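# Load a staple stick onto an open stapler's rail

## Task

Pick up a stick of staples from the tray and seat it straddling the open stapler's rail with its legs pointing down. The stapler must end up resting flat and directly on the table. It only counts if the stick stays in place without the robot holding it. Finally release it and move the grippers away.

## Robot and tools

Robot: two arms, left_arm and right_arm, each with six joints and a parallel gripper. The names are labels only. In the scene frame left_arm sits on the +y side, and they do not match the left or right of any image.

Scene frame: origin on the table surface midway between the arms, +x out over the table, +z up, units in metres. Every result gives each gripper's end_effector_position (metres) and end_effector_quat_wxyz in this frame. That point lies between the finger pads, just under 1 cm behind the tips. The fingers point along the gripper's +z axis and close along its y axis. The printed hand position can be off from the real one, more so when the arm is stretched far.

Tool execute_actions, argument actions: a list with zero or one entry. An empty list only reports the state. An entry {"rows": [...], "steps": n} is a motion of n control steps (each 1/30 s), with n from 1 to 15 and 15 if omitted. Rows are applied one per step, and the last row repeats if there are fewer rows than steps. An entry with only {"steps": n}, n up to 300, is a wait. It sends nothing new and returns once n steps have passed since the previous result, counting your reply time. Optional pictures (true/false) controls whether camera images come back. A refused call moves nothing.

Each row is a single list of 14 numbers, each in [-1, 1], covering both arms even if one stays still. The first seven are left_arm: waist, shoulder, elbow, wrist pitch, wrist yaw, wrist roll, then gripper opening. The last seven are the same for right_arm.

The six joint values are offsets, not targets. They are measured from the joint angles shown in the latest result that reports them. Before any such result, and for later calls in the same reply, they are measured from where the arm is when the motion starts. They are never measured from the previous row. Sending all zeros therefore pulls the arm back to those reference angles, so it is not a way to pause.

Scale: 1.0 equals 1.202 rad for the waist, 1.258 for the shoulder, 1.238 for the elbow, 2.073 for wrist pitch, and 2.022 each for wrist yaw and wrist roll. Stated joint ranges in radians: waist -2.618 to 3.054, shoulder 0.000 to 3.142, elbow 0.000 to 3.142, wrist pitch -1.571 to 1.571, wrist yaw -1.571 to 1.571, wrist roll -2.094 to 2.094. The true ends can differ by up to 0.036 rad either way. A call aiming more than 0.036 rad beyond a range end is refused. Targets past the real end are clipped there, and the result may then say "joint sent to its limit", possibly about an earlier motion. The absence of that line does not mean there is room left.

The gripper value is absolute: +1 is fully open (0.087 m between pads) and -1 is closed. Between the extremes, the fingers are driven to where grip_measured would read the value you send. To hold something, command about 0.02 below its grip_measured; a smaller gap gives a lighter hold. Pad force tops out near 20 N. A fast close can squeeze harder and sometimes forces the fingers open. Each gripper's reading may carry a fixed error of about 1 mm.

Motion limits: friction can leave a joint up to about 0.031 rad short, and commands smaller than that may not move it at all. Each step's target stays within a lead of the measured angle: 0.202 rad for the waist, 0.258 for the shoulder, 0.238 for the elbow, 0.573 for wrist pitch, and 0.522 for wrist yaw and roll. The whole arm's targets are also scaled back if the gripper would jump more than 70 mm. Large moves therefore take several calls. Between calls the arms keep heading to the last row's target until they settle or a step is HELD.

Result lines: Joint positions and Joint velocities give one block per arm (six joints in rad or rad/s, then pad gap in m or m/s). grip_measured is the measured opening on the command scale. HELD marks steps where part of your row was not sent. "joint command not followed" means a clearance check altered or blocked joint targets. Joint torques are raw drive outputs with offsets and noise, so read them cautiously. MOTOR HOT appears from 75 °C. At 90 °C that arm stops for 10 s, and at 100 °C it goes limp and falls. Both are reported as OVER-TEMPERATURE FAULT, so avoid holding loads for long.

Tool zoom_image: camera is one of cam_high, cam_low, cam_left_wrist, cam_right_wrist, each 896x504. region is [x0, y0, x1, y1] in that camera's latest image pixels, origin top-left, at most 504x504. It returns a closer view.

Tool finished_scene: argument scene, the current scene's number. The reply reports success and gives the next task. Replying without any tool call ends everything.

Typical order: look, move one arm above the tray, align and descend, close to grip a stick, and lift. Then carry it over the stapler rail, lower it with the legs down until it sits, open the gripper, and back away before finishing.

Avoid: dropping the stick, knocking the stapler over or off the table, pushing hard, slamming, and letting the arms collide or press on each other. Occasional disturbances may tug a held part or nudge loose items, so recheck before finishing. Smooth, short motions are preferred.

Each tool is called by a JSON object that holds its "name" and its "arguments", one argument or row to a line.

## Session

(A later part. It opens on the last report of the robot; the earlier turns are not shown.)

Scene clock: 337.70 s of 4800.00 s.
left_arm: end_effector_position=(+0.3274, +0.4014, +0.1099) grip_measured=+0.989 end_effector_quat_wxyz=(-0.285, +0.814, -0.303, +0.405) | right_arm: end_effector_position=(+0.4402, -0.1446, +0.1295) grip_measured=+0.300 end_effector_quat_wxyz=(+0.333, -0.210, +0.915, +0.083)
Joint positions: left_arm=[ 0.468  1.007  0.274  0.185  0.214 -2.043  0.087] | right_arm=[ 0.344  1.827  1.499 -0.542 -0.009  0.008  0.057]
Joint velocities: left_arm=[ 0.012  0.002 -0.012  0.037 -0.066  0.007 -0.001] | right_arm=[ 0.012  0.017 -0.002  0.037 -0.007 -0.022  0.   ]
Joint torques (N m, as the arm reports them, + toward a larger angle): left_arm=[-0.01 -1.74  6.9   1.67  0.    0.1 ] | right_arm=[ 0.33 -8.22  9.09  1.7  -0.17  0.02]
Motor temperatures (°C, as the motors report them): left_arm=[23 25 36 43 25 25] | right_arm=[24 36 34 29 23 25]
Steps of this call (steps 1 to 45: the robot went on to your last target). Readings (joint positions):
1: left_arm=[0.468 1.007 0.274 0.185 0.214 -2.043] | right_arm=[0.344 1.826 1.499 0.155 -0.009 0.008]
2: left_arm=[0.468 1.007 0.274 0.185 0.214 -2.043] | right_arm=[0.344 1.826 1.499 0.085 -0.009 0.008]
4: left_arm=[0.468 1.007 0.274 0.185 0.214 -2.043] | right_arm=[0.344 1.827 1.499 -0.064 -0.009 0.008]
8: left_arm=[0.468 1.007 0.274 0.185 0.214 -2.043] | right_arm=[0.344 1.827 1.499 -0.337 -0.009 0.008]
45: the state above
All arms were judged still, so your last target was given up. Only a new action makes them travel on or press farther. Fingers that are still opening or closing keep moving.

Target sh 2.05, el 1.78, pitch −1.30.

{"name": "execute_actions", "arguments": {
  "actions": [
    {"rows":[[0,0,0,0,0,0,1,0,0.18,0.23,-0.37,0,0,0.3]],"steps":15}
  ],
  "pictures": false
}}

{"name": "execute_actions", "arguments": {
  "actions": [
    {"steps":20}
  ]
}}

Scene clock: 342.27 s of 4800.00 s.
left_arm: end_effector_position=(+0.3274, +0.4014, +0.1099) grip_measured=+0.989 end_effector_quat_wxyz=(-0.285, +0.814, -0.303, +0.405) | right_arm: end_effector_position=(+0.3371, -0.1951, +0.0792) grip_measured=+0.300 end_effector_quat_wxyz=(-0.005, -0.222, +0.975, +0.004)
Joint positions: left_arm=[ 0.468  1.007  0.274  0.185  0.214 -2.043  0.087] | right_arm=[ 0.344  2.063  1.753 -1.269 -0.009  0.008  0.057]
Joint velocities: left_arm=[-0.012  0.017 -0.007  0.037  0.081  0.007  0.   ] | right_arm=[-0.002 -0.017  0.012 -0.139 -0.051 -0.037  0.   ]
Joint torques (N m, as the arm reports them, + toward a larger angle): left_arm=[-0.02 -1.77  6.91  1.69  0.    0.1 ] | right_arm=[ -0.3  -10.75   9.45   0.29  -0.16   0.02]
Motor temperatures (°C, as the motors report them): left_arm=[23 25 36 43 25 25] | right_arm=[24 36 35 29 23 25]
Steps of this call (steps 1 to 90: nothing new was sent; then 1.07 s passed at rest; steps 91 to 105: all 15 steps of this action). Readings (joint positions):
91: left_arm=[0.468 1.007 0.274 0.185 0.214 -2.043] | right_arm=[0.344 1.856 1.551 -0.631 -0.009 0.008]
92: left_arm=[0.468 1.007 0.274 0.185 0.214 -2.043] | right_arm=[0.344 1.910 1.642 -0.742 -0.009 0.008]
94: left_arm=[0.468 1.007 0.274 0.185 0.214 -2.043] | right_arm=[0.344 1.997 1.741 -0.895 -0.009 0.008]
98: left_arm=[0.468 1.007 0.274 0.185 0.214 -2.043] | right_arm=[0.344 2.060 1.753 -1.138 -0.009 0.008]
105: the state above

Scene clock: 342.93 s of 4800.00 s.
left_arm: end_effector_position=(+0.3274, +0.4014, +0.1099) grip_measured=+0.989 end_effector_quat_wxyz=(-0.285, +0.814, -0.303, +0.405) | right_arm: end_effector_position=(+0.3318, -0.1977, +0.0803) grip_measured=+0.300 end_effector_quat_wxyz=(-0.017, -0.222, +0.975, +0.001)
Joint positions: left_arm=[ 0.468  1.007  0.274  0.185  0.214 -2.043  0.087] | right_arm=[ 0.344  2.063  1.753 -1.293 -0.009  0.008  0.057]
Joint velocities: left_arm=[-0.007 -0.002  0.007 -0.007 -0.037  0.022 -0.   ] | right_arm=[-0.022 -0.022  0.012 -0.007 -0.066  0.037  0.   ]
Joint torques (N m, as the arm reports them, + toward a larger angle): left_arm=[ 0.   -1.57  6.82  1.66 -0.01  0.1 ] | right_arm=[ -0.28 -10.7    9.41   0.21  -0.16   0.02]
Motor temperatures (°C, as the motors report them): left_arm=[23 25 36 43 25 25] | right_arm=[24 36 35 29 23 25]
Steps of this call (steps 1 to 20: the robot went on to your last target). Readings (joint positions):
1: left_arm=[0.468 1.007 0.274 0.185 0.214 -2.043] | right_arm=[0.344 2.063 1.753 -1.274 -0.009 0.008]
2: left_arm=[0.468 1.007 0.274 0.185 0.214 -2.043] | right_arm=[0.344 2.063 1.753 -1.278 -0.009 0.008]
4: left_arm=[0.468 1.007 0.274 0.185 0.214 -2.043] | right_arm=[0.344 2.063 1.753 -1.285 -0.009 0.008]
8: left_arm=[0.468 1.007 0.274 0.185 0.214 -2.043] | right_arm=[0.344 2.063 1.753 -1.290 -0.009 0.008]
20: the state above

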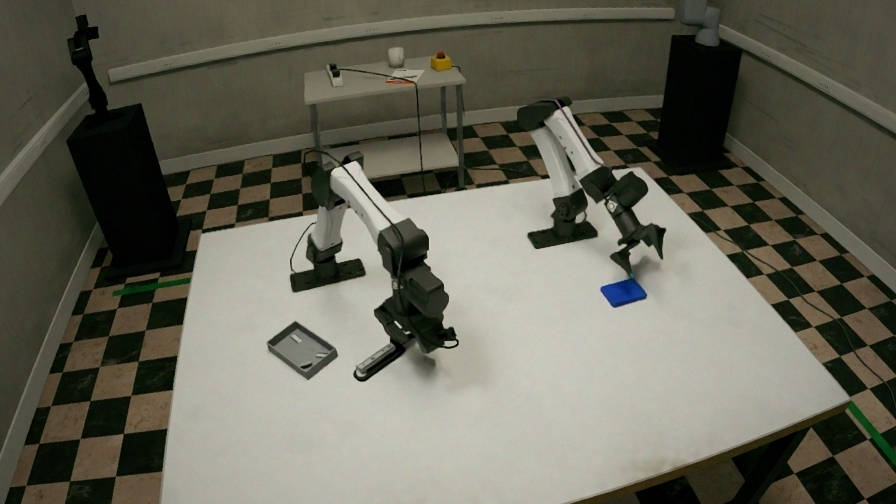

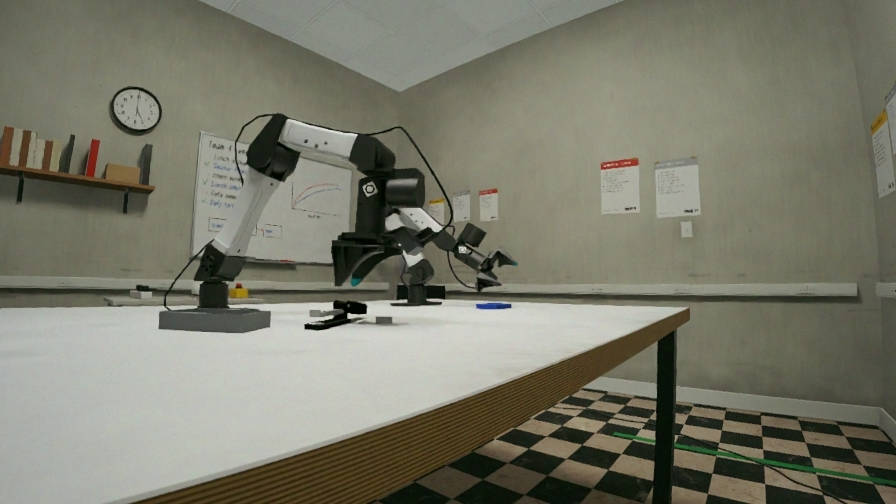

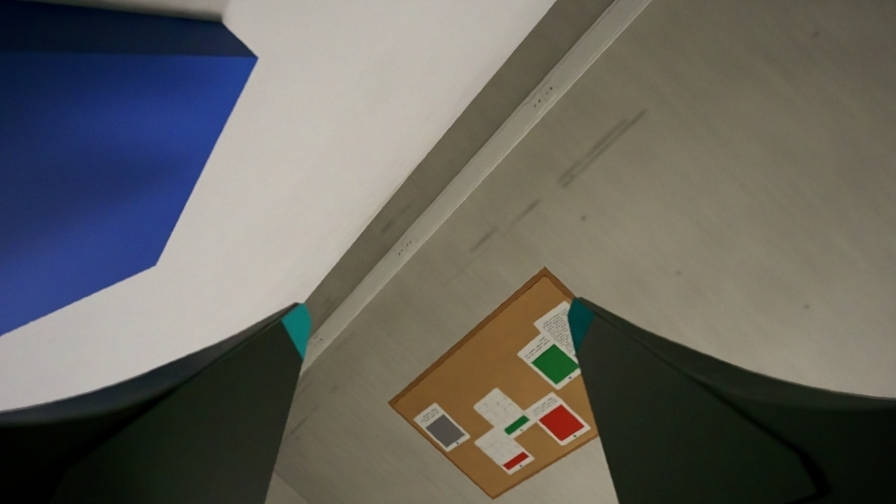

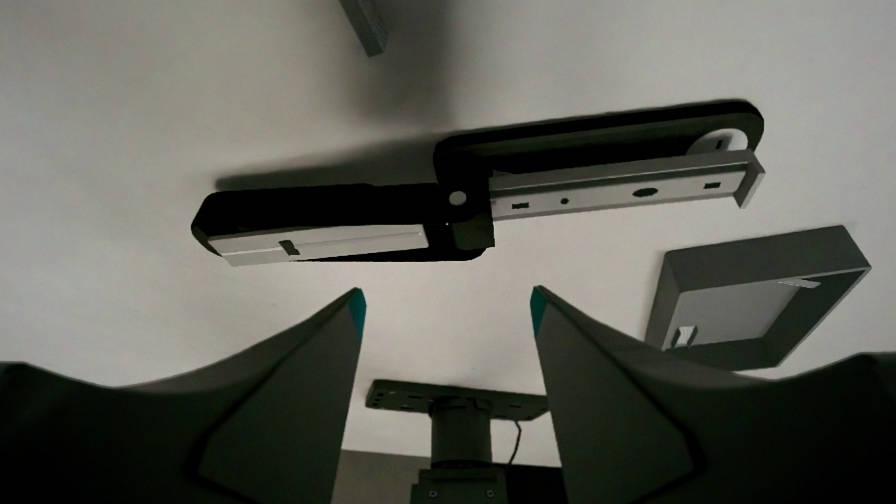

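{"name": "execute_actions", "arguments": {
  "actions": [
    {"rows":[[0,0,0,0,0,0,1,0.06,0.2,0.22,0,0,0,0.3]],"steps":15}
  ],
  "pictures": false
}}

{"name": "execute_actions", "arguments": {
  "actions": [
    {"steps":15}
  ]
}}

Scene clock: 348.33 s of 4800.00 s.
left_arm: end_effector_position=(+0.3274, +0.4014, +0.1099) grip_measured=+0.989 end_effector_quat_wxyz=(-0.285, +0.814, -0.303, +0.405) | right_arm: end_effector_position=(+0.3645, -0.1472, +0.0332) grip_measured=+0.300 end_effector_quat_wxyz=(-0.024, -0.260, +0.965, -0.002)
Joint positions: left_arm=[ 0.468  1.007  0.274  0.185  0.214 -2.043  0.087] | right_arm=[ 0.422  2.331  1.994 -1.282 -0.008  0.008  0.057]
Joint velocities: left_arm=[ 0.002 -0.017 -0.007 -0.066 -0.037  0.037 -0.001] | right_arm=[-0.007  0.002 -0.002 -0.066  0.007 -0.022 -0.   ]
Joint torques (N m, as the arm reports them, + toward a larger angle): left_arm=[ 0.01 -1.68  6.88  1.63  0.    0.09] | right_arm=[ -0.73 -12.96   9.35   0.2   -0.17   0.02]
Motor temperatures (°C, as the motors report them): left_arm=[23 25 36 43 25 25] | right_arm=[24 37 36 28 23 25]
Steps of this call (steps 1 to 15: the robot went on to your last target; steps 16 to 90: nothing new was sent; then 1.90 s passed at rest; steps 91 to 105: all 15 steps of this action). Readings (joint positions):
91: left_arm=[0.468 1.007 0.274 0.185 0.214 -2.043] | right_arm=[0.349 2.097 1.799 -1.326 -0.007 0.008]
92: left_arm=[0.468 1.007 0.274 0.185 0.214 -2.043] | right_arm=[0.359 2.155 1.884 -1.341 -0.006 0.008]
94: left_arm=[0.468 1.007 0.274 0.185 0.214 -2.043] | right_arm=[0.387 2.255 1.983 -1.293 -0.006 0.008]
98: left_arm=[0.468 1.007 0.274 0.185 0.214 -2.043] | right_arm=[0.422 2.329 1.994 -1.280 -0.008 0.008]
105: the state above

Scene clock: 348.83 s of 4800.00 s.
left_arm: end_effector_position=(+0.3274, +0.4014, +0.1099) grip_measured=+0.989 end_effector_quat_wxyz=(-0.285, +0.814, -0.303, +0.405) | right_arm: end_effector_position=(+0.3645, -0.1472, +0.0332) grip_measured=+0.300 end_effector_quat_wxyz=(-0.024, -0.260, +0.965, -0.002)
Joint positions: left_arm=[ 0.468  1.007  0.274  0.185  0.214 -2.043  0.087] | right_arm=[ 0.422  2.331  1.994 -1.282 -0.008  0.008  0.057]
Joint velocities: left_arm=[-0.017  0.012 -0.002  0.007  0.051 -0.051  0.   ] | right_arm=[ 0.007 -0.007 -0.017  0.007  0.037  0.007  0.   ]
Joint torques (N m, as the arm reports them, + toward a larger angle): left_arm=[-0.01 -1.68  6.84  1.67  0.02  0.07] | right_arm=[ -0.77 -12.92   9.32   0.21  -0.17   0.02]
Motor temperatures (°C, as the motors report them): left_arm=[23 25 36 43 25 25] | right_arm=[24 37 36 28 23 25]
Steps of this call (steps 1 to 15: the robot went on to your last target). Readings (joint positions):
1: left_arm=[0.468 1.007 0.274 0.185 0.214 -2.043] | right_arm=[0.422 2.331 1.994 -1.282 -0.008 0.008]
2: left_arm=[0.468 1.007 0.274 0.185 0.214 -2.043] | right_arm=[0.422 2.331 1.994 -1.282 -0.008 0.008]
4: left_arm=[0.468 1.007 0.274 0.185 0.214 -2.043] | right_arm=[0.422 2.331 1.994 -1.282 -0.008 0.008]
8: left_arm=[0.468 1.007 0.274 0.185 0.214 -2.043] | right_arm=[0.422 2.331 1.994 -1.282 -0.008 0.008]
15: the state above
All arms were judged still, so your last target was given up. Only a new action makes them travel on or press farther. Fingers that are still opening or closing keep moving.

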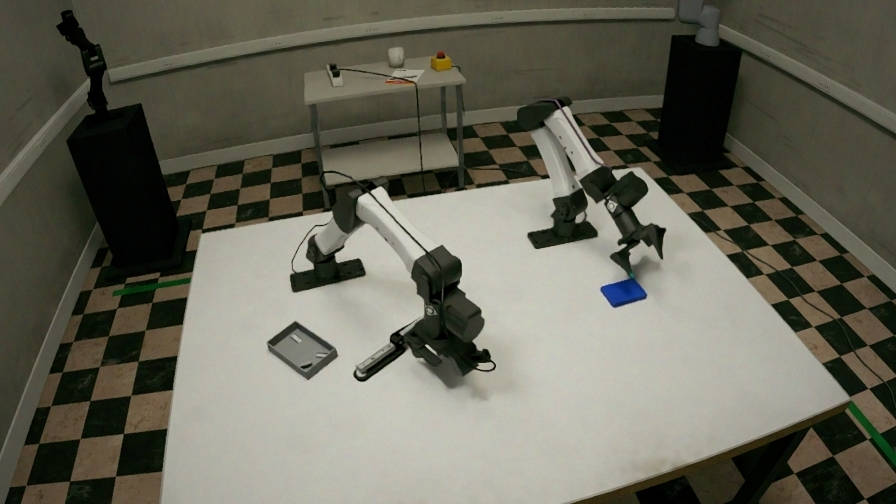

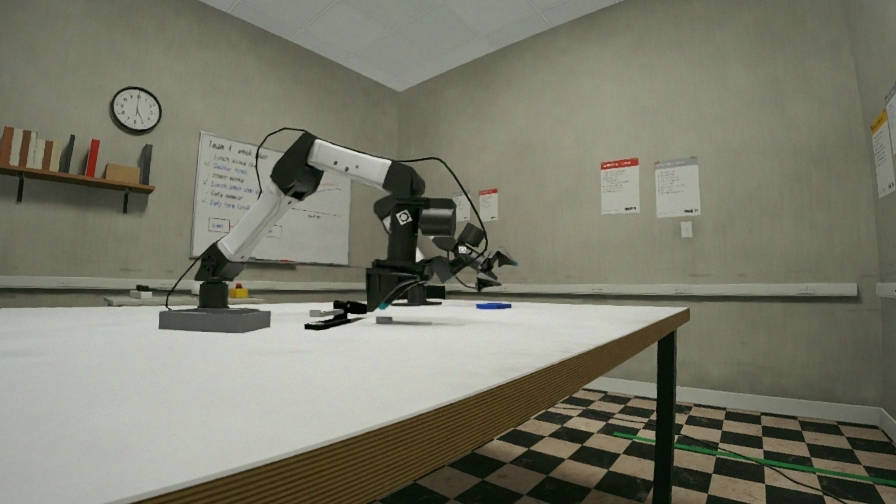

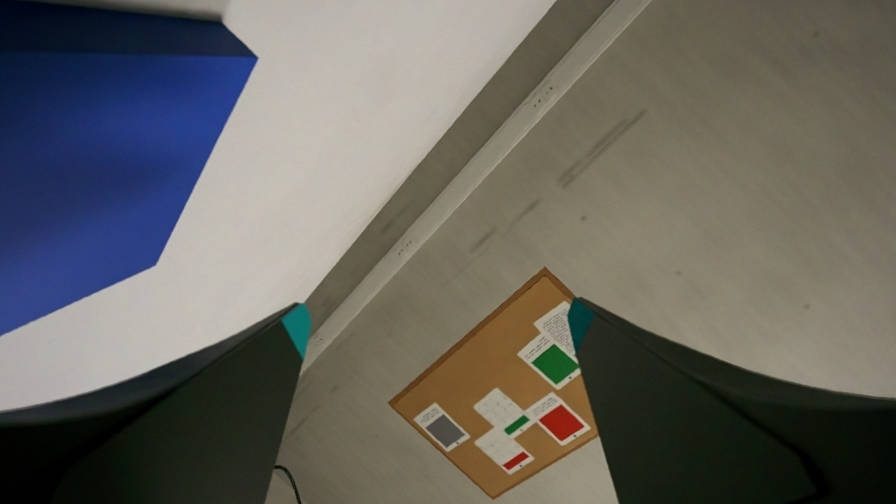

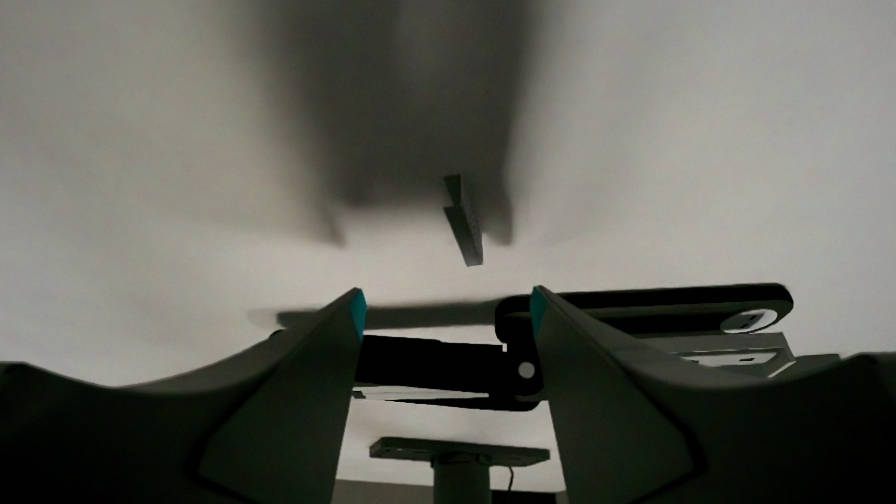

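{"name": "zoom_image", "arguments": {
  "camera": "cam_right_wrist",
  "region": [380, 150, 540, 290]
}}

{"name": "zoom_image", "arguments": {
  "camera": "cam_low",
  "region": [300, 280, 460, 340]
}}

Region (380, 150, 540, 290) of cam_right_wrist's 896x504 image, scaled by 3.150, with more detail than that image has; it fills the top 441 rows of this view, and the rest is white.

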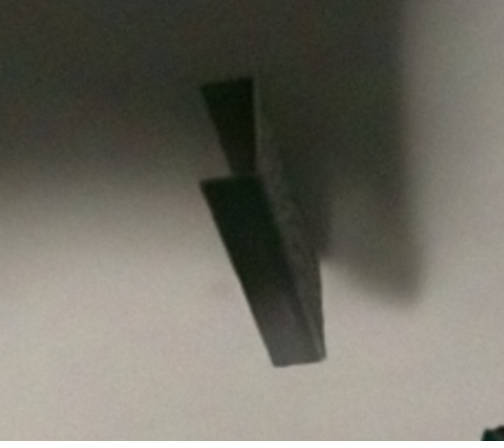

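Region (300, 280, 460, 340) of cam_low's 896x504 image, scaled by 3.150, with more detail than that image has; it fills the top 189 rows of this view, and the rest is white.

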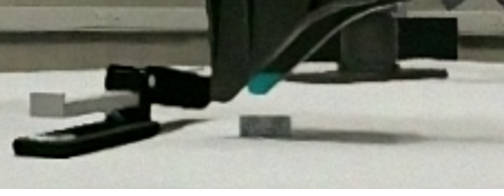

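{"name": "execute_actions", "arguments": {
  "actions": [
    {"rows":[[0,0,0,0,0,0,1,0,0.05,0.11,-0.02,0,0.68,-0.1]],"steps":15}
  ],
  "pictures": false
}}

{"name": "execute_actions", "arguments": {
  "actions": [
    {"steps":25}
  ]
}}

Scene clock: 373.83 s of 4800.00 s.
left_arm: end_effector_position=(+0.3274, +0.4014, +0.1099) grip_measured=+0.989 end_effector_quat_wxyz=(-0.285, +0.814, -0.303, +0.405) | right_arm: end_effector_position=(+0.3843, -0.0900, +0.0369) grip_measured=-0.100 end_effector_quat_wxyz=(-0.008, +0.348, +0.937, -0.004)
Joint positions: left_arm=[ 0.468  1.007  0.274  0.185  0.214 -2.043  0.087] | right_arm=[ 0.422  2.38   2.1   -1.307 -0.009  1.245  0.039]
Joint velocities: left_arm=[-0.007 -0.012 -0.002 -0.022  0.022 -0.007 -0.   ] | right_arm=[-0.022  0.002  0.012 -0.051  0.037  0.93  -0.001]
Joint torques (N m, as the arm reports them, + toward a larger angle): left_arm=[ 0.02 -1.58  6.99  1.66  0.01  0.08] | right_arm=[ -0.2  -10.89   9.29   0.16  -0.09   0.09]
Motor temperatures (°C, as the motors report them): left_arm=[23 25 37 44 25 25] | right_arm=[24 44 38 26 23 25]
Steps of this call (steps 1 to 90: nothing new was sent; then 21.50 s passed at rest; steps 91 to 105: all 15 steps of this action). Readings (joint positions):
91: left_arm=[0.468 1.007 0.274 0.185 0.214 -2.043] | right_arm=[0.422 2.342 2.016 -1.298 -0.009 0.086]
92: left_arm=[0.468 1.007 0.274 0.185 0.214 -2.043] | right_arm=[0.422 2.358 2.051 -1.306 -0.009 0.185]
94: left_arm=[0.468 1.007 0.274 0.185 0.214 -2.043] | right_arm=[0.422 2.377 2.090 -1.304 -0.009 0.383]
98: left_arm=[0.468 1.007 0.274 0.185 0.214 -2.043] | right_arm=[0.422 2.380 2.100 -1.305 -0.009 0.778]
105: the state above

Scene clock: 374.67 s of 4800.00 s.
left_arm: end_effector_position=(+0.3274, +0.4014, +0.1099) grip_measured=+0.989 end_effector_quat_wxyz=(-0.285, +0.814, -0.303, +0.405) | right_arm: end_effector_position=(+0.3880, -0.0861, +0.0368) grip_measured=-0.100 end_effector_quat_wxyz=(-0.008, +0.408, +0.913, -0.004)
Joint positions: left_arm=[ 0.468  1.007  0.274  0.185  0.214 -2.043  0.087] | right_arm=[ 0.422  2.38   2.1   -1.307 -0.009  1.375  0.039]
Joint velocities: left_arm=[ 0.017  0.002  0.002 -0.081 -0.007  0.007 -0.002] | right_arm=[ 0.002 -0.012 -0.002  0.007  0.022  0.022  0.001]
Joint torques (N m, as the arm reports them, + toward a larger angle): left_arm=[ 0.   -1.59  6.9   1.65  0.02  0.11] | right_arm=[ -0.28 -10.86   9.27   0.15  -0.09   0.13]
Motor temperatures (°C, as the motors report them): left_arm=[23 25 37 44 25 25] | right_arm=[24 44 38 26 23 25]
Steps of this call (steps 1 to 25: the robot went on to your last target). Readings (joint positions):
1: left_arm=[0.468 1.007 0.274 0.185 0.214 -2.043] | right_arm=[0.422 2.380 2.100 -1.307 -0.009 1.271]
2: left_arm=[0.468 1.007 0.274 0.185 0.214 -2.043] | right_arm=[0.422 2.380 2.100 -1.307 -0.009 1.292]
4: left_arm=[0.468 1.007 0.274 0.185 0.214 -2.043] | right_arm=[0.422 2.380 2.100 -1.307 -0.009 1.322]
8: left_arm=[0.468 1.007 0.274 0.185 0.214 -2.043] | right_arm=[0.422 2.380 2.100 -1.307 -0.009 1.354]
25: the state above

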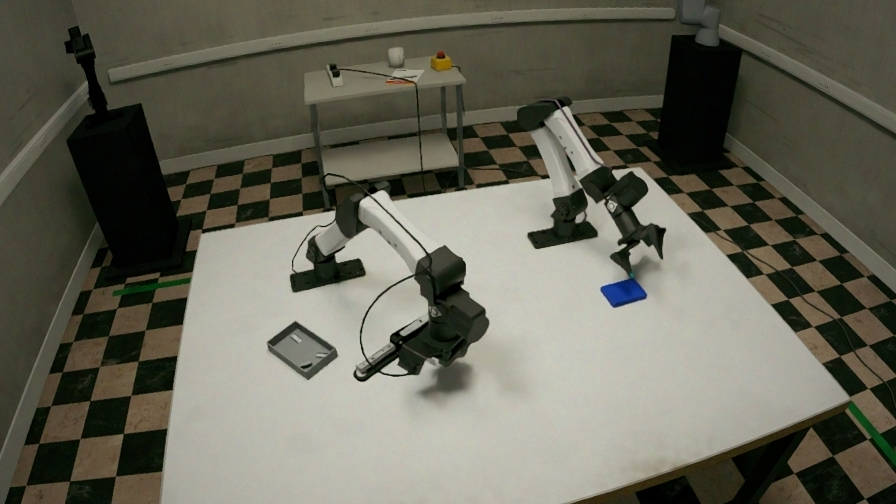

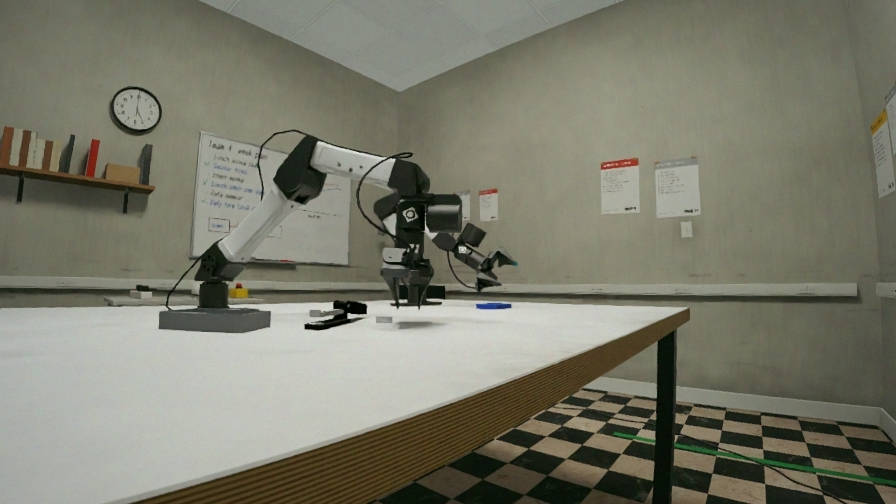

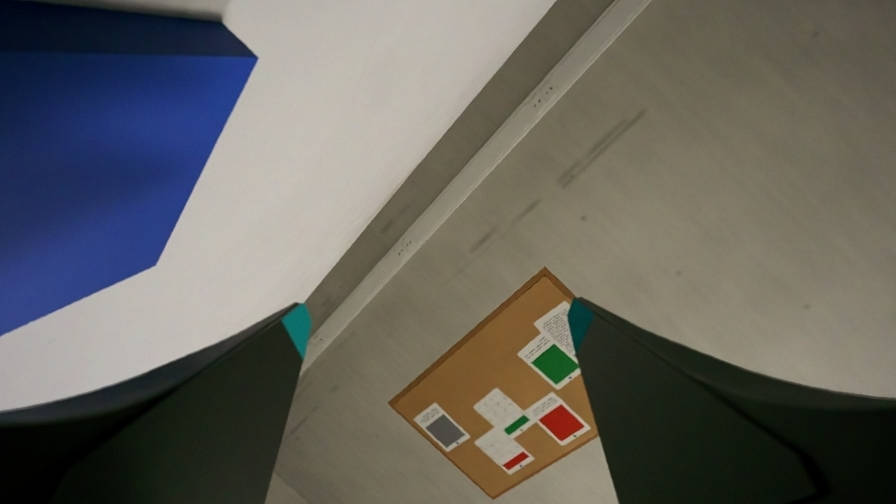

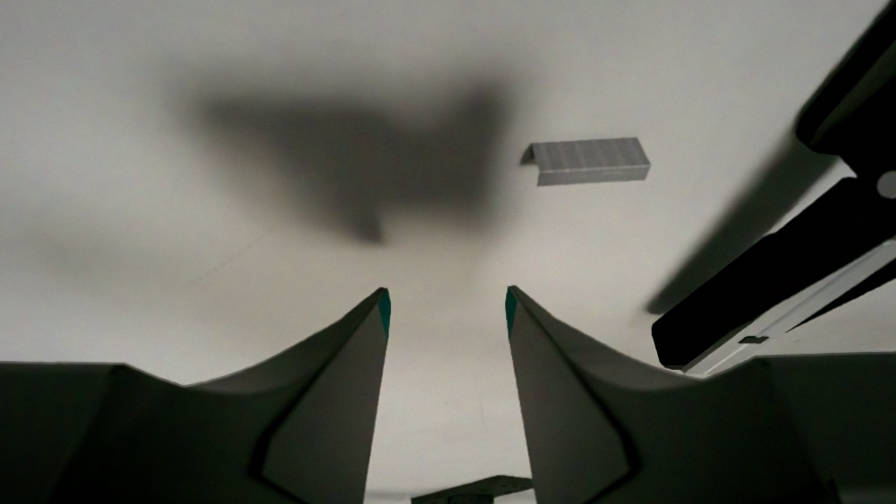

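{"name": "execute_actions", "arguments": {
  "actions": [
    {"rows":[[0,0,0,0,0,0,1,-0.07,-0.1,-0.13,0.02,0,-0.05,-0.1]],"steps":15}
  ],
  "pictures": false
}}

{"name": "execute_actions", "arguments": {
  "actions": [
    {"steps":15}
  ]
}}

Scene clock: 383.37 s of 4800.00 s.
left_arm: end_effector_position=(+0.3274, +0.4014, +0.1099) grip_measured=+0.989 end_effector_quat_wxyz=(-0.285, +0.814, -0.303, +0.405) | right_arm: end_effector_position=(+0.3880, -0.1324, +0.0487) grip_measured=-0.100 end_effector_quat_wxyz=(-0.010, +0.409, +0.913, -0.005)
Joint positions: left_arm=[ 0.468  1.007  0.274  0.185  0.214 -2.043  0.087] | right_arm=[ 0.331  2.274  1.965 -1.283 -0.008  1.284  0.039]
Joint velocities: left_arm=[ 0.007  0.032 -0.027  0.081 -0.066 -0.022  0.001] | right_arm=[ 0.007 -0.017  0.002  0.007  0.022 -0.081  0.001]
Joint torques (N m, as the arm reports them, + toward a larger angle): left_arm=[-0.12 -1.68  6.92  1.66 -0.02  0.1 ] | right_arm=[  0.3  -12.85   4.38   0.5   -0.1   -0.07]
Motor temperatures (°C, as the motors report them): left_arm=[23 25 37 44 25 25] | right_arm=[24 44 38 26 23 25]
Steps of this call (steps 1 to 15: the robot went on to your last target; steps 16 to 90: nothing new was sent; then 5.20 s passed at rest; steps 91 to 105: all 15 steps of this action). Readings (joint positions):
91: left_arm=[0.468 1.007 0.274 0.185 0.214 -2.043] | right_arm=[0.416 2.364 2.071 -1.288 -0.011 1.360]
92: left_arm=[0.468 1.007 0.274 0.185 0.214 -2.043] | right_arm=[0.406 2.336 2.022 -1.276 -0.012 1.344]
94: left_arm=[0.468 1.007 0.274 0.185 0.214 -2.043] | right_arm=[0.372 2.298 1.971 -1.284 -0.013 1.321]
98: left_arm=[0.468 1.007 0.274 0.185 0.214 -2.043] | right_arm=[0.327 2.275 1.965 -1.283 -0.009 1.298]
105: the state above

Scene clock: 383.87 s of 4800.00 s.
left_arm: end_effector_position=(+0.3274, +0.4014, +0.1099) grip_measured=+0.989 end_effector_quat_wxyz=(-0.285, +0.814, -0.303, +0.405) | right_arm: end_effector_position=(+0.3879, -0.1325, +0.0487) grip_measured=-0.100 end_effector_quat_wxyz=(-0.010, +0.407, +0.913, -0.005)
Joint positions: left_arm=[ 0.468  1.007  0.274  0.185  0.214 -2.043  0.087] | right_arm=[ 0.331  2.274  1.965 -1.283 -0.008  1.281  0.039]
Joint velocities: left_arm=[ 0.002 -0.002  0.002 -0.066 -0.022 -0.007 -0.   ] | right_arm=[ 0.002 -0.002 -0.002  0.022  0.007 -0.007 -0.   ]
Joint torques (N m, as the arm reports them, + toward a larger angle): left_arm=[-0.03 -1.71  6.86  1.65  0.01  0.1 ] | right_arm=[  0.29 -12.83   4.37   0.51  -0.1   -0.07]
Motor temperatures (°C, as the motors report them): left_arm=[23 25 37 44 25 25] | right_arm=[24 44 38 26 23 25]
Steps of this call (steps 1 to 15: the robot went on to your last target). Readings (joint positions):
1: left_arm=[0.468 1.007 0.274 0.185 0.214 -2.043] | right_arm=[0.331 2.274 1.965 -1.283 -0.008 1.284]
2: left_arm=[0.468 1.007 0.274 0.185 0.214 -2.043] | right_arm=[0.331 2.274 1.965 -1.283 -0.008 1.283]
4: left_arm=[0.468 1.007 0.274 0.185 0.214 -2.043] | right_arm=[0.331 2.274 1.965 -1.283 -0.008 1.283]
8: left_arm=[0.468 1.007 0.274 0.185 0.214 -2.043] | right_arm=[0.331 2.274 1.965 -1.283 -0.008 1.282]
15: the state above
All arms were judged still, so your last target was given up. Only a new action makes them travel on or press farther. Fingers that are still opening or closing keep moving.

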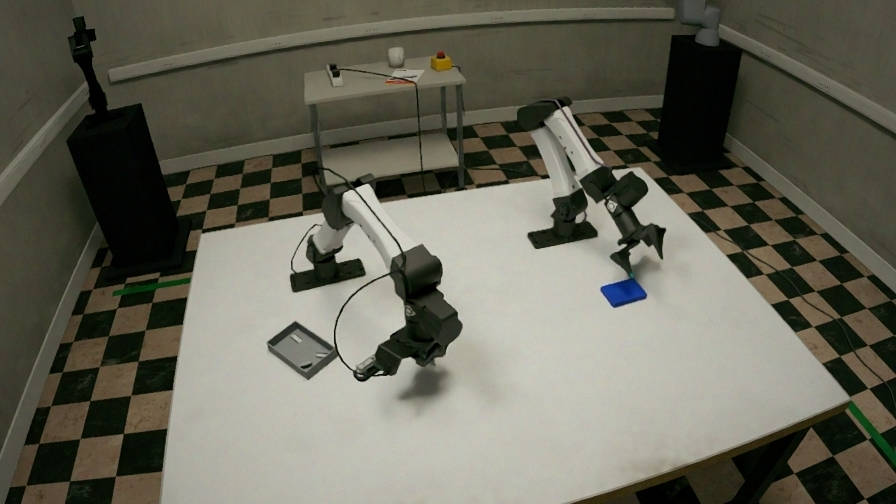

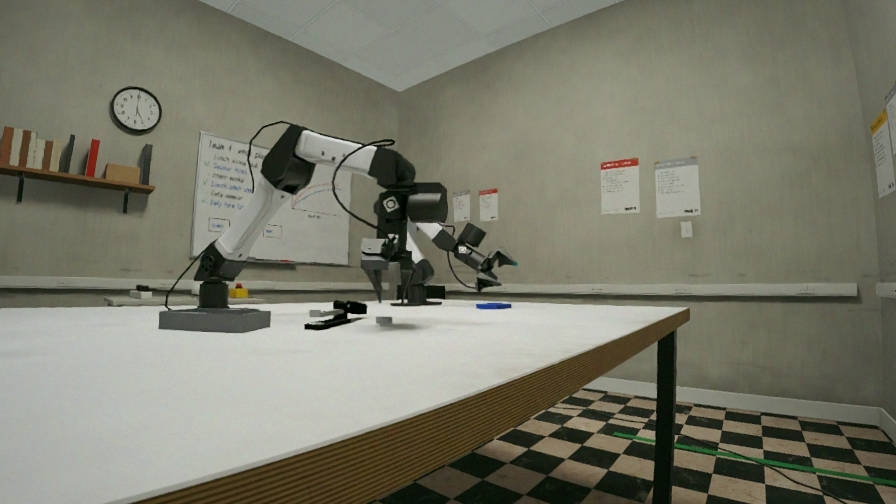

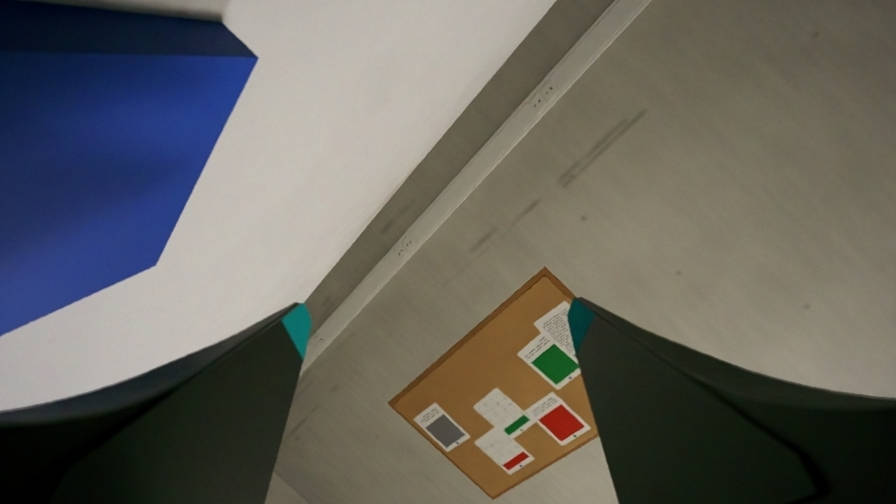

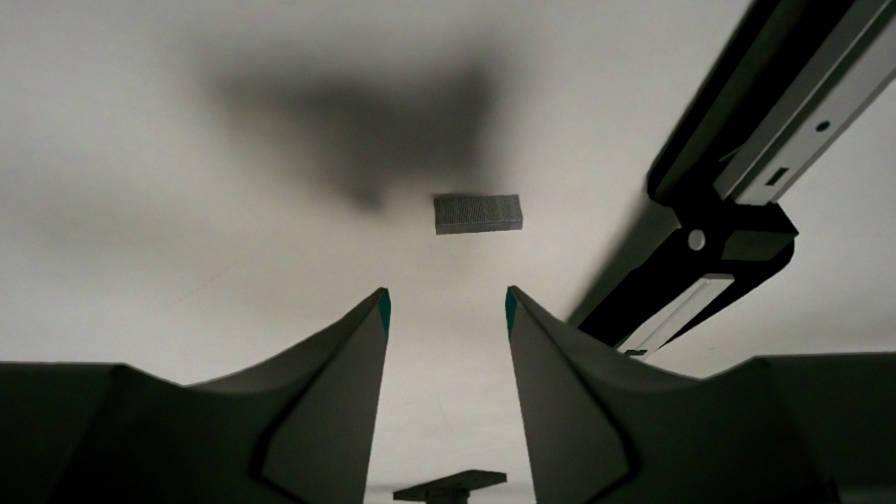

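{"name": "execute_actions", "arguments": {
  "actions": [
    {"rows":[[0,0,0,0,0,0,1,-0.035,0,-0.07,0.05,0,-0.02,-0.1]],"steps":15}
  ],
  "pictures": false
}}

{"name": "execute_actions", "arguments": {
  "actions": [
    {"steps":15}
  ]
}}

Scene clock: 388.50 s of 4800.00 s.
left_arm: end_effector_position=(+0.3274, +0.4014, +0.1099) grip_measured=+0.989 end_effector_quat_wxyz=(-0.285, +0.814, -0.303, +0.405) | right_arm: end_effector_position=(+0.3977, -0.1482, +0.0319) grip_measured=-0.100 end_effector_quat_wxyz=(-0.005, +0.412, +0.911, +0.001)
Joint positions: left_arm=[ 0.468  1.007  0.274  0.185  0.214 -2.043  0.087] | right_arm=[ 0.289  2.272  1.897 -1.2   -0.009  1.25   0.039]
Joint velocities: left_arm=[-0.017 -0.017  0.002 -0.081 -0.007  0.066 -0.001] | right_arm=[-0.002  0.007 -0.002  0.125 -0.007 -0.037  0.001]
Joint torques (N m, as the arm reports them, + toward a larger angle): left_arm=[-0.03 -1.62  6.9   1.66 -0.01  0.09] | right_arm=[ -0.26 -11.25   4.99   0.55  -0.1   -0.06]
Motor temperatures (°C, as the motors report them): left_arm=[23 25 37 44 25 25] | right_arm=[24 45 37 26 23 25]
Steps of this call (steps 1 to 90: nothing new was sent; then 1.13 s passed at rest; steps 91 to 105: all 15 steps of this action). Readings (joint positions):
91: left_arm=[0.468 1.007 0.274 0.185 0.214 -2.043] | right_arm=[0.328 2.272 1.953 -1.269 -0.009 1.276]
92: left_arm=[0.468 1.007 0.274 0.185 0.214 -2.043] | right_arm=[0.324 2.271 1.937 -1.252 -0.009 1.270]
94: left_arm=[0.468 1.007 0.274 0.185 0.214 -2.043] | right_arm=[0.309 2.272 1.909 -1.231 -0.009 1.262]
98: left_arm=[0.468 1.007 0.274 0.185 0.214 -2.043] | right_arm=[0.289 2.272 1.897 -1.216 -0.009 1.254]
105: the state above

Scene clock: 389.00 s of 4800.00 s.
left_arm: end_effector_position=(+0.3274, +0.4014, +0.1099) grip_measured=+0.989 end_effector_quat_wxyz=(-0.285, +0.814, -0.303, +0.405) | right_arm: end_effector_position=(+0.3982, -0.1480, +0.0319) grip_measured=-0.100 end_effector_quat_wxyz=(-0.004, +0.412, +0.911, +0.002)
Joint positions: left_arm=[ 0.468  1.007  0.274  0.185  0.214 -2.043  0.087] | right_arm=[ 0.289  2.272  1.897 -1.198 -0.009  1.249  0.039]
Joint velocities: left_arm=[-0.002 -0.002 -0.017 -0.066 -0.007  0.066 -0.001] | right_arm=[-0.017 -0.012 -0.002  0.022 -0.007 -0.007  0.001]
Joint torques (N m, as the arm reports them, + toward a larger angle): left_arm=[-0.06 -1.58  6.87  1.63  0.    0.1 ] | right_arm=[ -0.31 -11.21   5.01   0.56  -0.09  -0.07]
Motor temperatures (°C, as the motors report them): left_arm=[23 25 37 44 25 25] | right_arm=[24 45 37 26 23 25]
Steps of this call (steps 1 to 15: the robot went on to your last target). Readings (joint positions):
1: left_arm=[0.468 1.007 0.274 0.185 0.214 -2.043] | right_arm=[0.289 2.272 1.897 -1.200 -0.009 1.249]
2: left_arm=[0.468 1.007 0.274 0.185 0.214 -2.043] | right_arm=[0.289 2.272 1.897 -1.199 -0.009 1.249]
4: left_arm=[0.468 1.007 0.274 0.185 0.214 -2.043] | right_arm=[0.289 2.272 1.897 -1.198 -0.009 1.249]
8: left_arm=[0.468 1.007 0.274 0.185 0.214 -2.043] | right_arm=[0.289 2.272 1.897 -1.198 -0.009 1.249]
15: the state above
All arms were judged still, so your last target was given up. Only a new action makes them travel on or press farther. Fingers that are still opening or closing keep moving.

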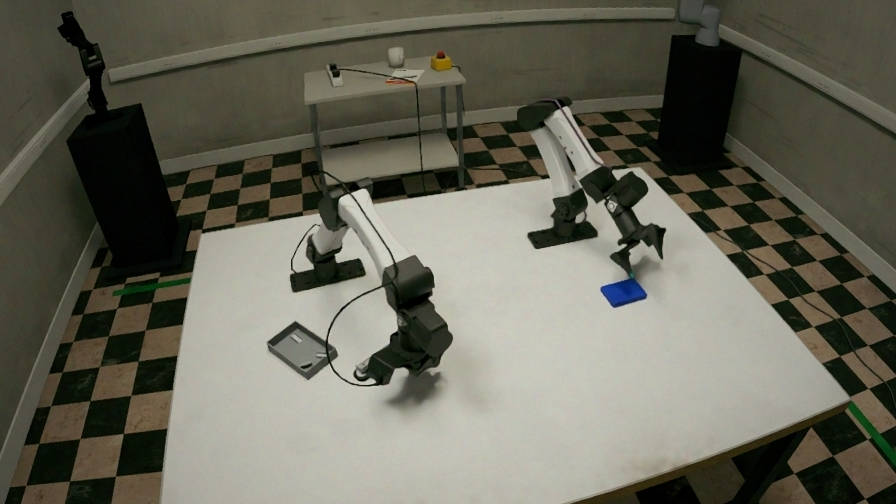

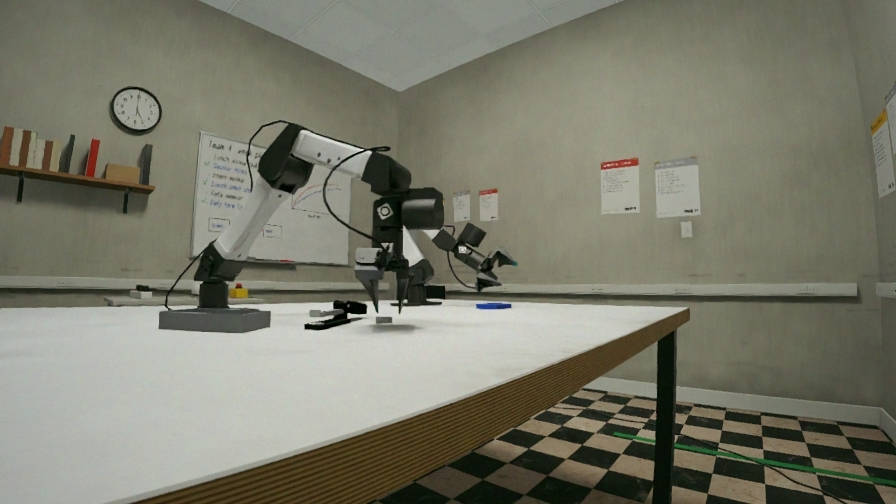

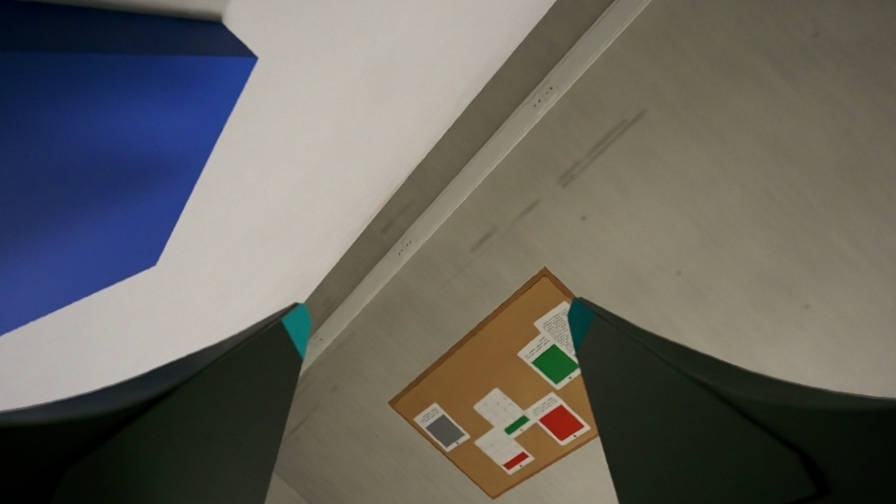

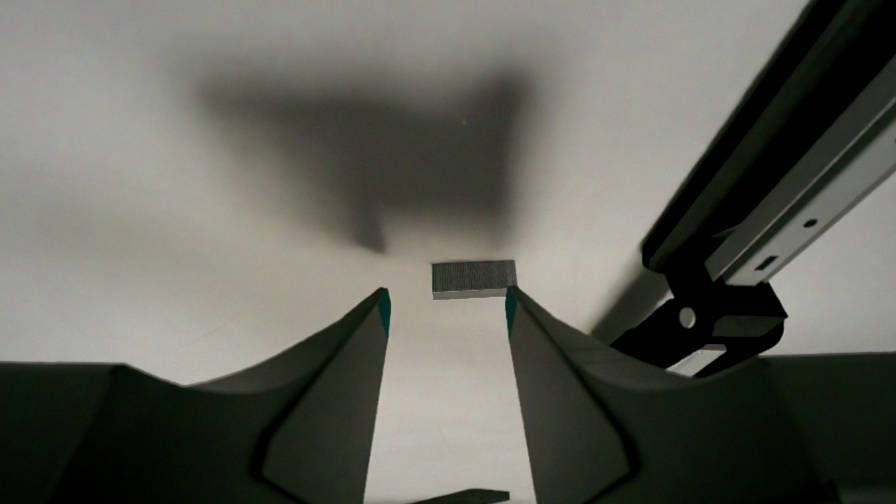

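{"name": "execute_actions", "arguments": {
  "actions": [
    {"rows":[[0,0,0,0,0,0,1,0,0,-0.075,0.025,0,0,0.1]],"steps":15}
  ],
  "pictures": false
}}

{"name": "execute_actions", "arguments": {
  "actions": [
    {"steps":15}
  ]
}}

Scene clock: 395.43 s of 4800.00 s.
left_arm: end_effector_position=(+0.3274, +0.4014, +0.1099) grip_measured=+0.989 end_effector_quat_wxyz=(-0.285, +0.814, -0.303, +0.405) | right_arm: end_effector_position=(+0.3856, -0.1534, +0.0143) grip_measured=+0.100 end_effector_quat_wxyz=(-0.018, +0.412, +0.911, -0.013)
Joint positions: left_arm=[ 0.468  1.007  0.274  0.185  0.214 -2.043  0.087] | right_arm=[ 0.289  2.272  1.821 -1.164 -0.009  1.249  0.048]
Joint velocities: left_arm=[-0.002  0.012 -0.012 -0.066  0.022 -0.007  0.   ] | right_arm=[-0.007 -0.012 -0.022 -0.066 -0.007 -0.037 -0.001]
Joint torques (N m, as the arm reports them, + toward a larger angle): left_arm=[ 0.02 -1.57  6.83  1.68  0.01  0.11] | right_arm=[ -0.31 -11.13   4.93   0.47  -0.1    0.03]
Motor temperatures (°C, as the motors report them): left_arm=[23 25 37 44 25 25] | right_arm=[24 45 37 26 23 25]
Steps of this call (steps 1 to 90: nothing new was sent; then 2.93 s passed at rest; steps 91 to 105: all 15 steps of this action). Readings (joint positions):
91: left_arm=[0.468 1.007 0.274 0.185 0.214 -2.043] | right_arm=[0.289 2.271 1.885 -1.187 -0.009 1.249]
92: left_arm=[0.468 1.007 0.274 0.185 0.214 -2.043] | right_arm=[0.289 2.269 1.868 -1.177 -0.009 1.249]
94: left_arm=[0.468 1.007 0.274 0.185 0.214 -2.043] | right_arm=[0.289 2.271 1.836 -1.172 -0.009 1.249]
98: left_arm=[0.468 1.007 0.274 0.185 0.214 -2.043] | right_arm=[0.289 2.272 1.821 -1.171 -0.009 1.249]
105: the state above

Scene clock: 395.93 s of 4800.00 s.
left_arm: end_effector_position=(+0.3274, +0.4014, +0.1099) grip_measured=+0.989 end_effector_quat_wxyz=(-0.285, +0.814, -0.303, +0.405) | right_arm: end_effector_position=(+0.3858, -0.1532, +0.0142) grip_measured=+0.100 end_effector_quat_wxyz=(-0.018, +0.412, +0.911, -0.013)
Joint positions: left_arm=[ 0.468  1.007  0.274  0.185  0.214 -2.043  0.087] | right_arm=[ 0.289  2.272  1.821 -1.163 -0.009  1.249  0.048]
Joint velocities: left_arm=[ 0.007 -0.017 -0.012 -0.066  0.066 -0.007  0.001] | right_arm=[-0.012  0.002 -0.007  0.007  0.051 -0.007 -0.   ]
Joint torques (N m, as the arm reports them, + toward a larger angle): left_arm=[-0.02 -1.6   6.9   1.64  0.    0.11] | right_arm=[ -0.28 -11.13   4.96   0.46  -0.1    0.03]
Motor temperatures (°C, as the motors report them): left_arm=[23 25 37 44 25 25] | right_arm=[24 45 37 26 23 25]
Steps of this call (steps 1 to 15: the robot went on to your last target). Readings (joint positions):
1: left_arm=[0.468 1.007 0.274 0.185 0.214 -2.043] | right_arm=[0.289 2.272 1.821 -1.164 -0.009 1.249]
2: left_arm=[0.468 1.007 0.274 0.185 0.214 -2.043] | right_arm=[0.289 2.272 1.821 -1.164 -0.009 1.249]
4: left_arm=[0.468 1.007 0.274 0.185 0.214 -2.043] | right_arm=[0.289 2.272 1.821 -1.164 -0.009 1.249]
8: left_arm=[0.468 1.007 0.274 0.185 0.214 -2.043] | right_arm=[0.289 2.272 1.821 -1.163 -0.009 1.249]
15: the state above
All arms were judged still, so your last target was given up. Only a new action makes them travel on or press farther. Fingers that are still opening or closing keep moving.

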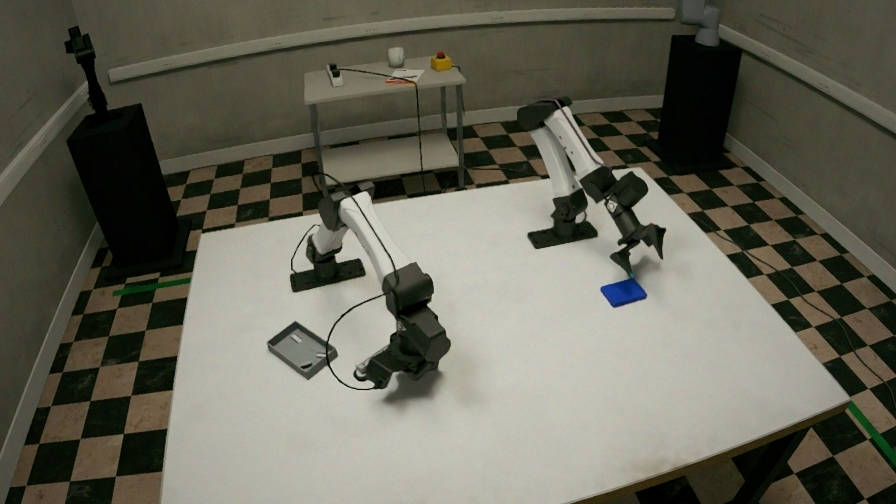

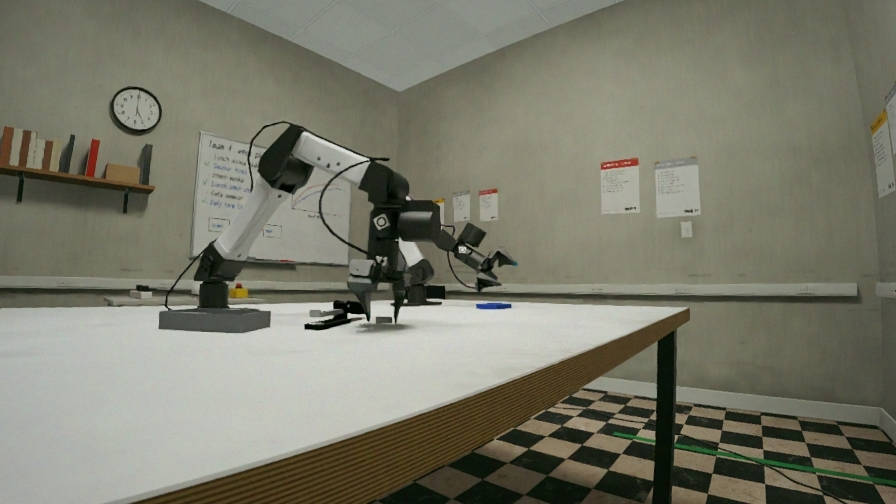

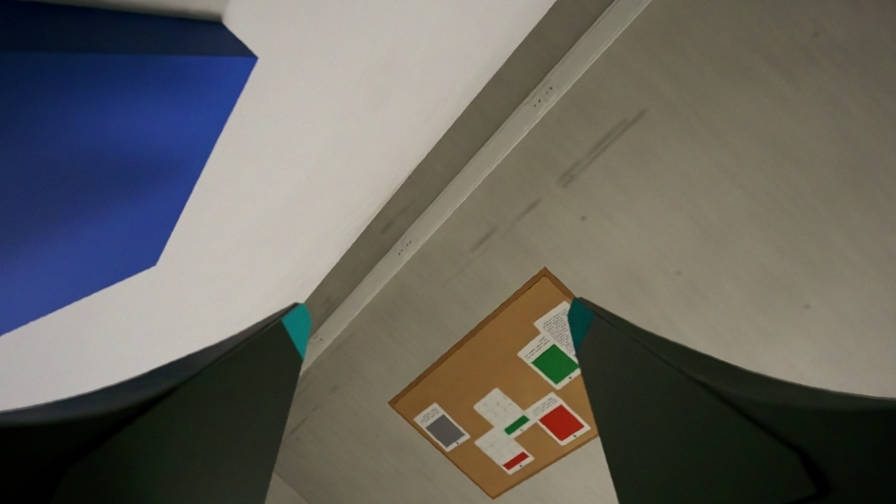

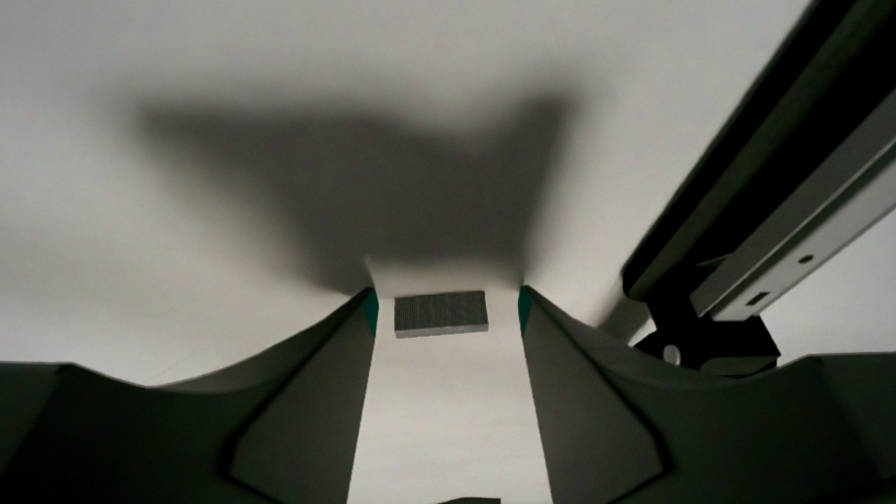

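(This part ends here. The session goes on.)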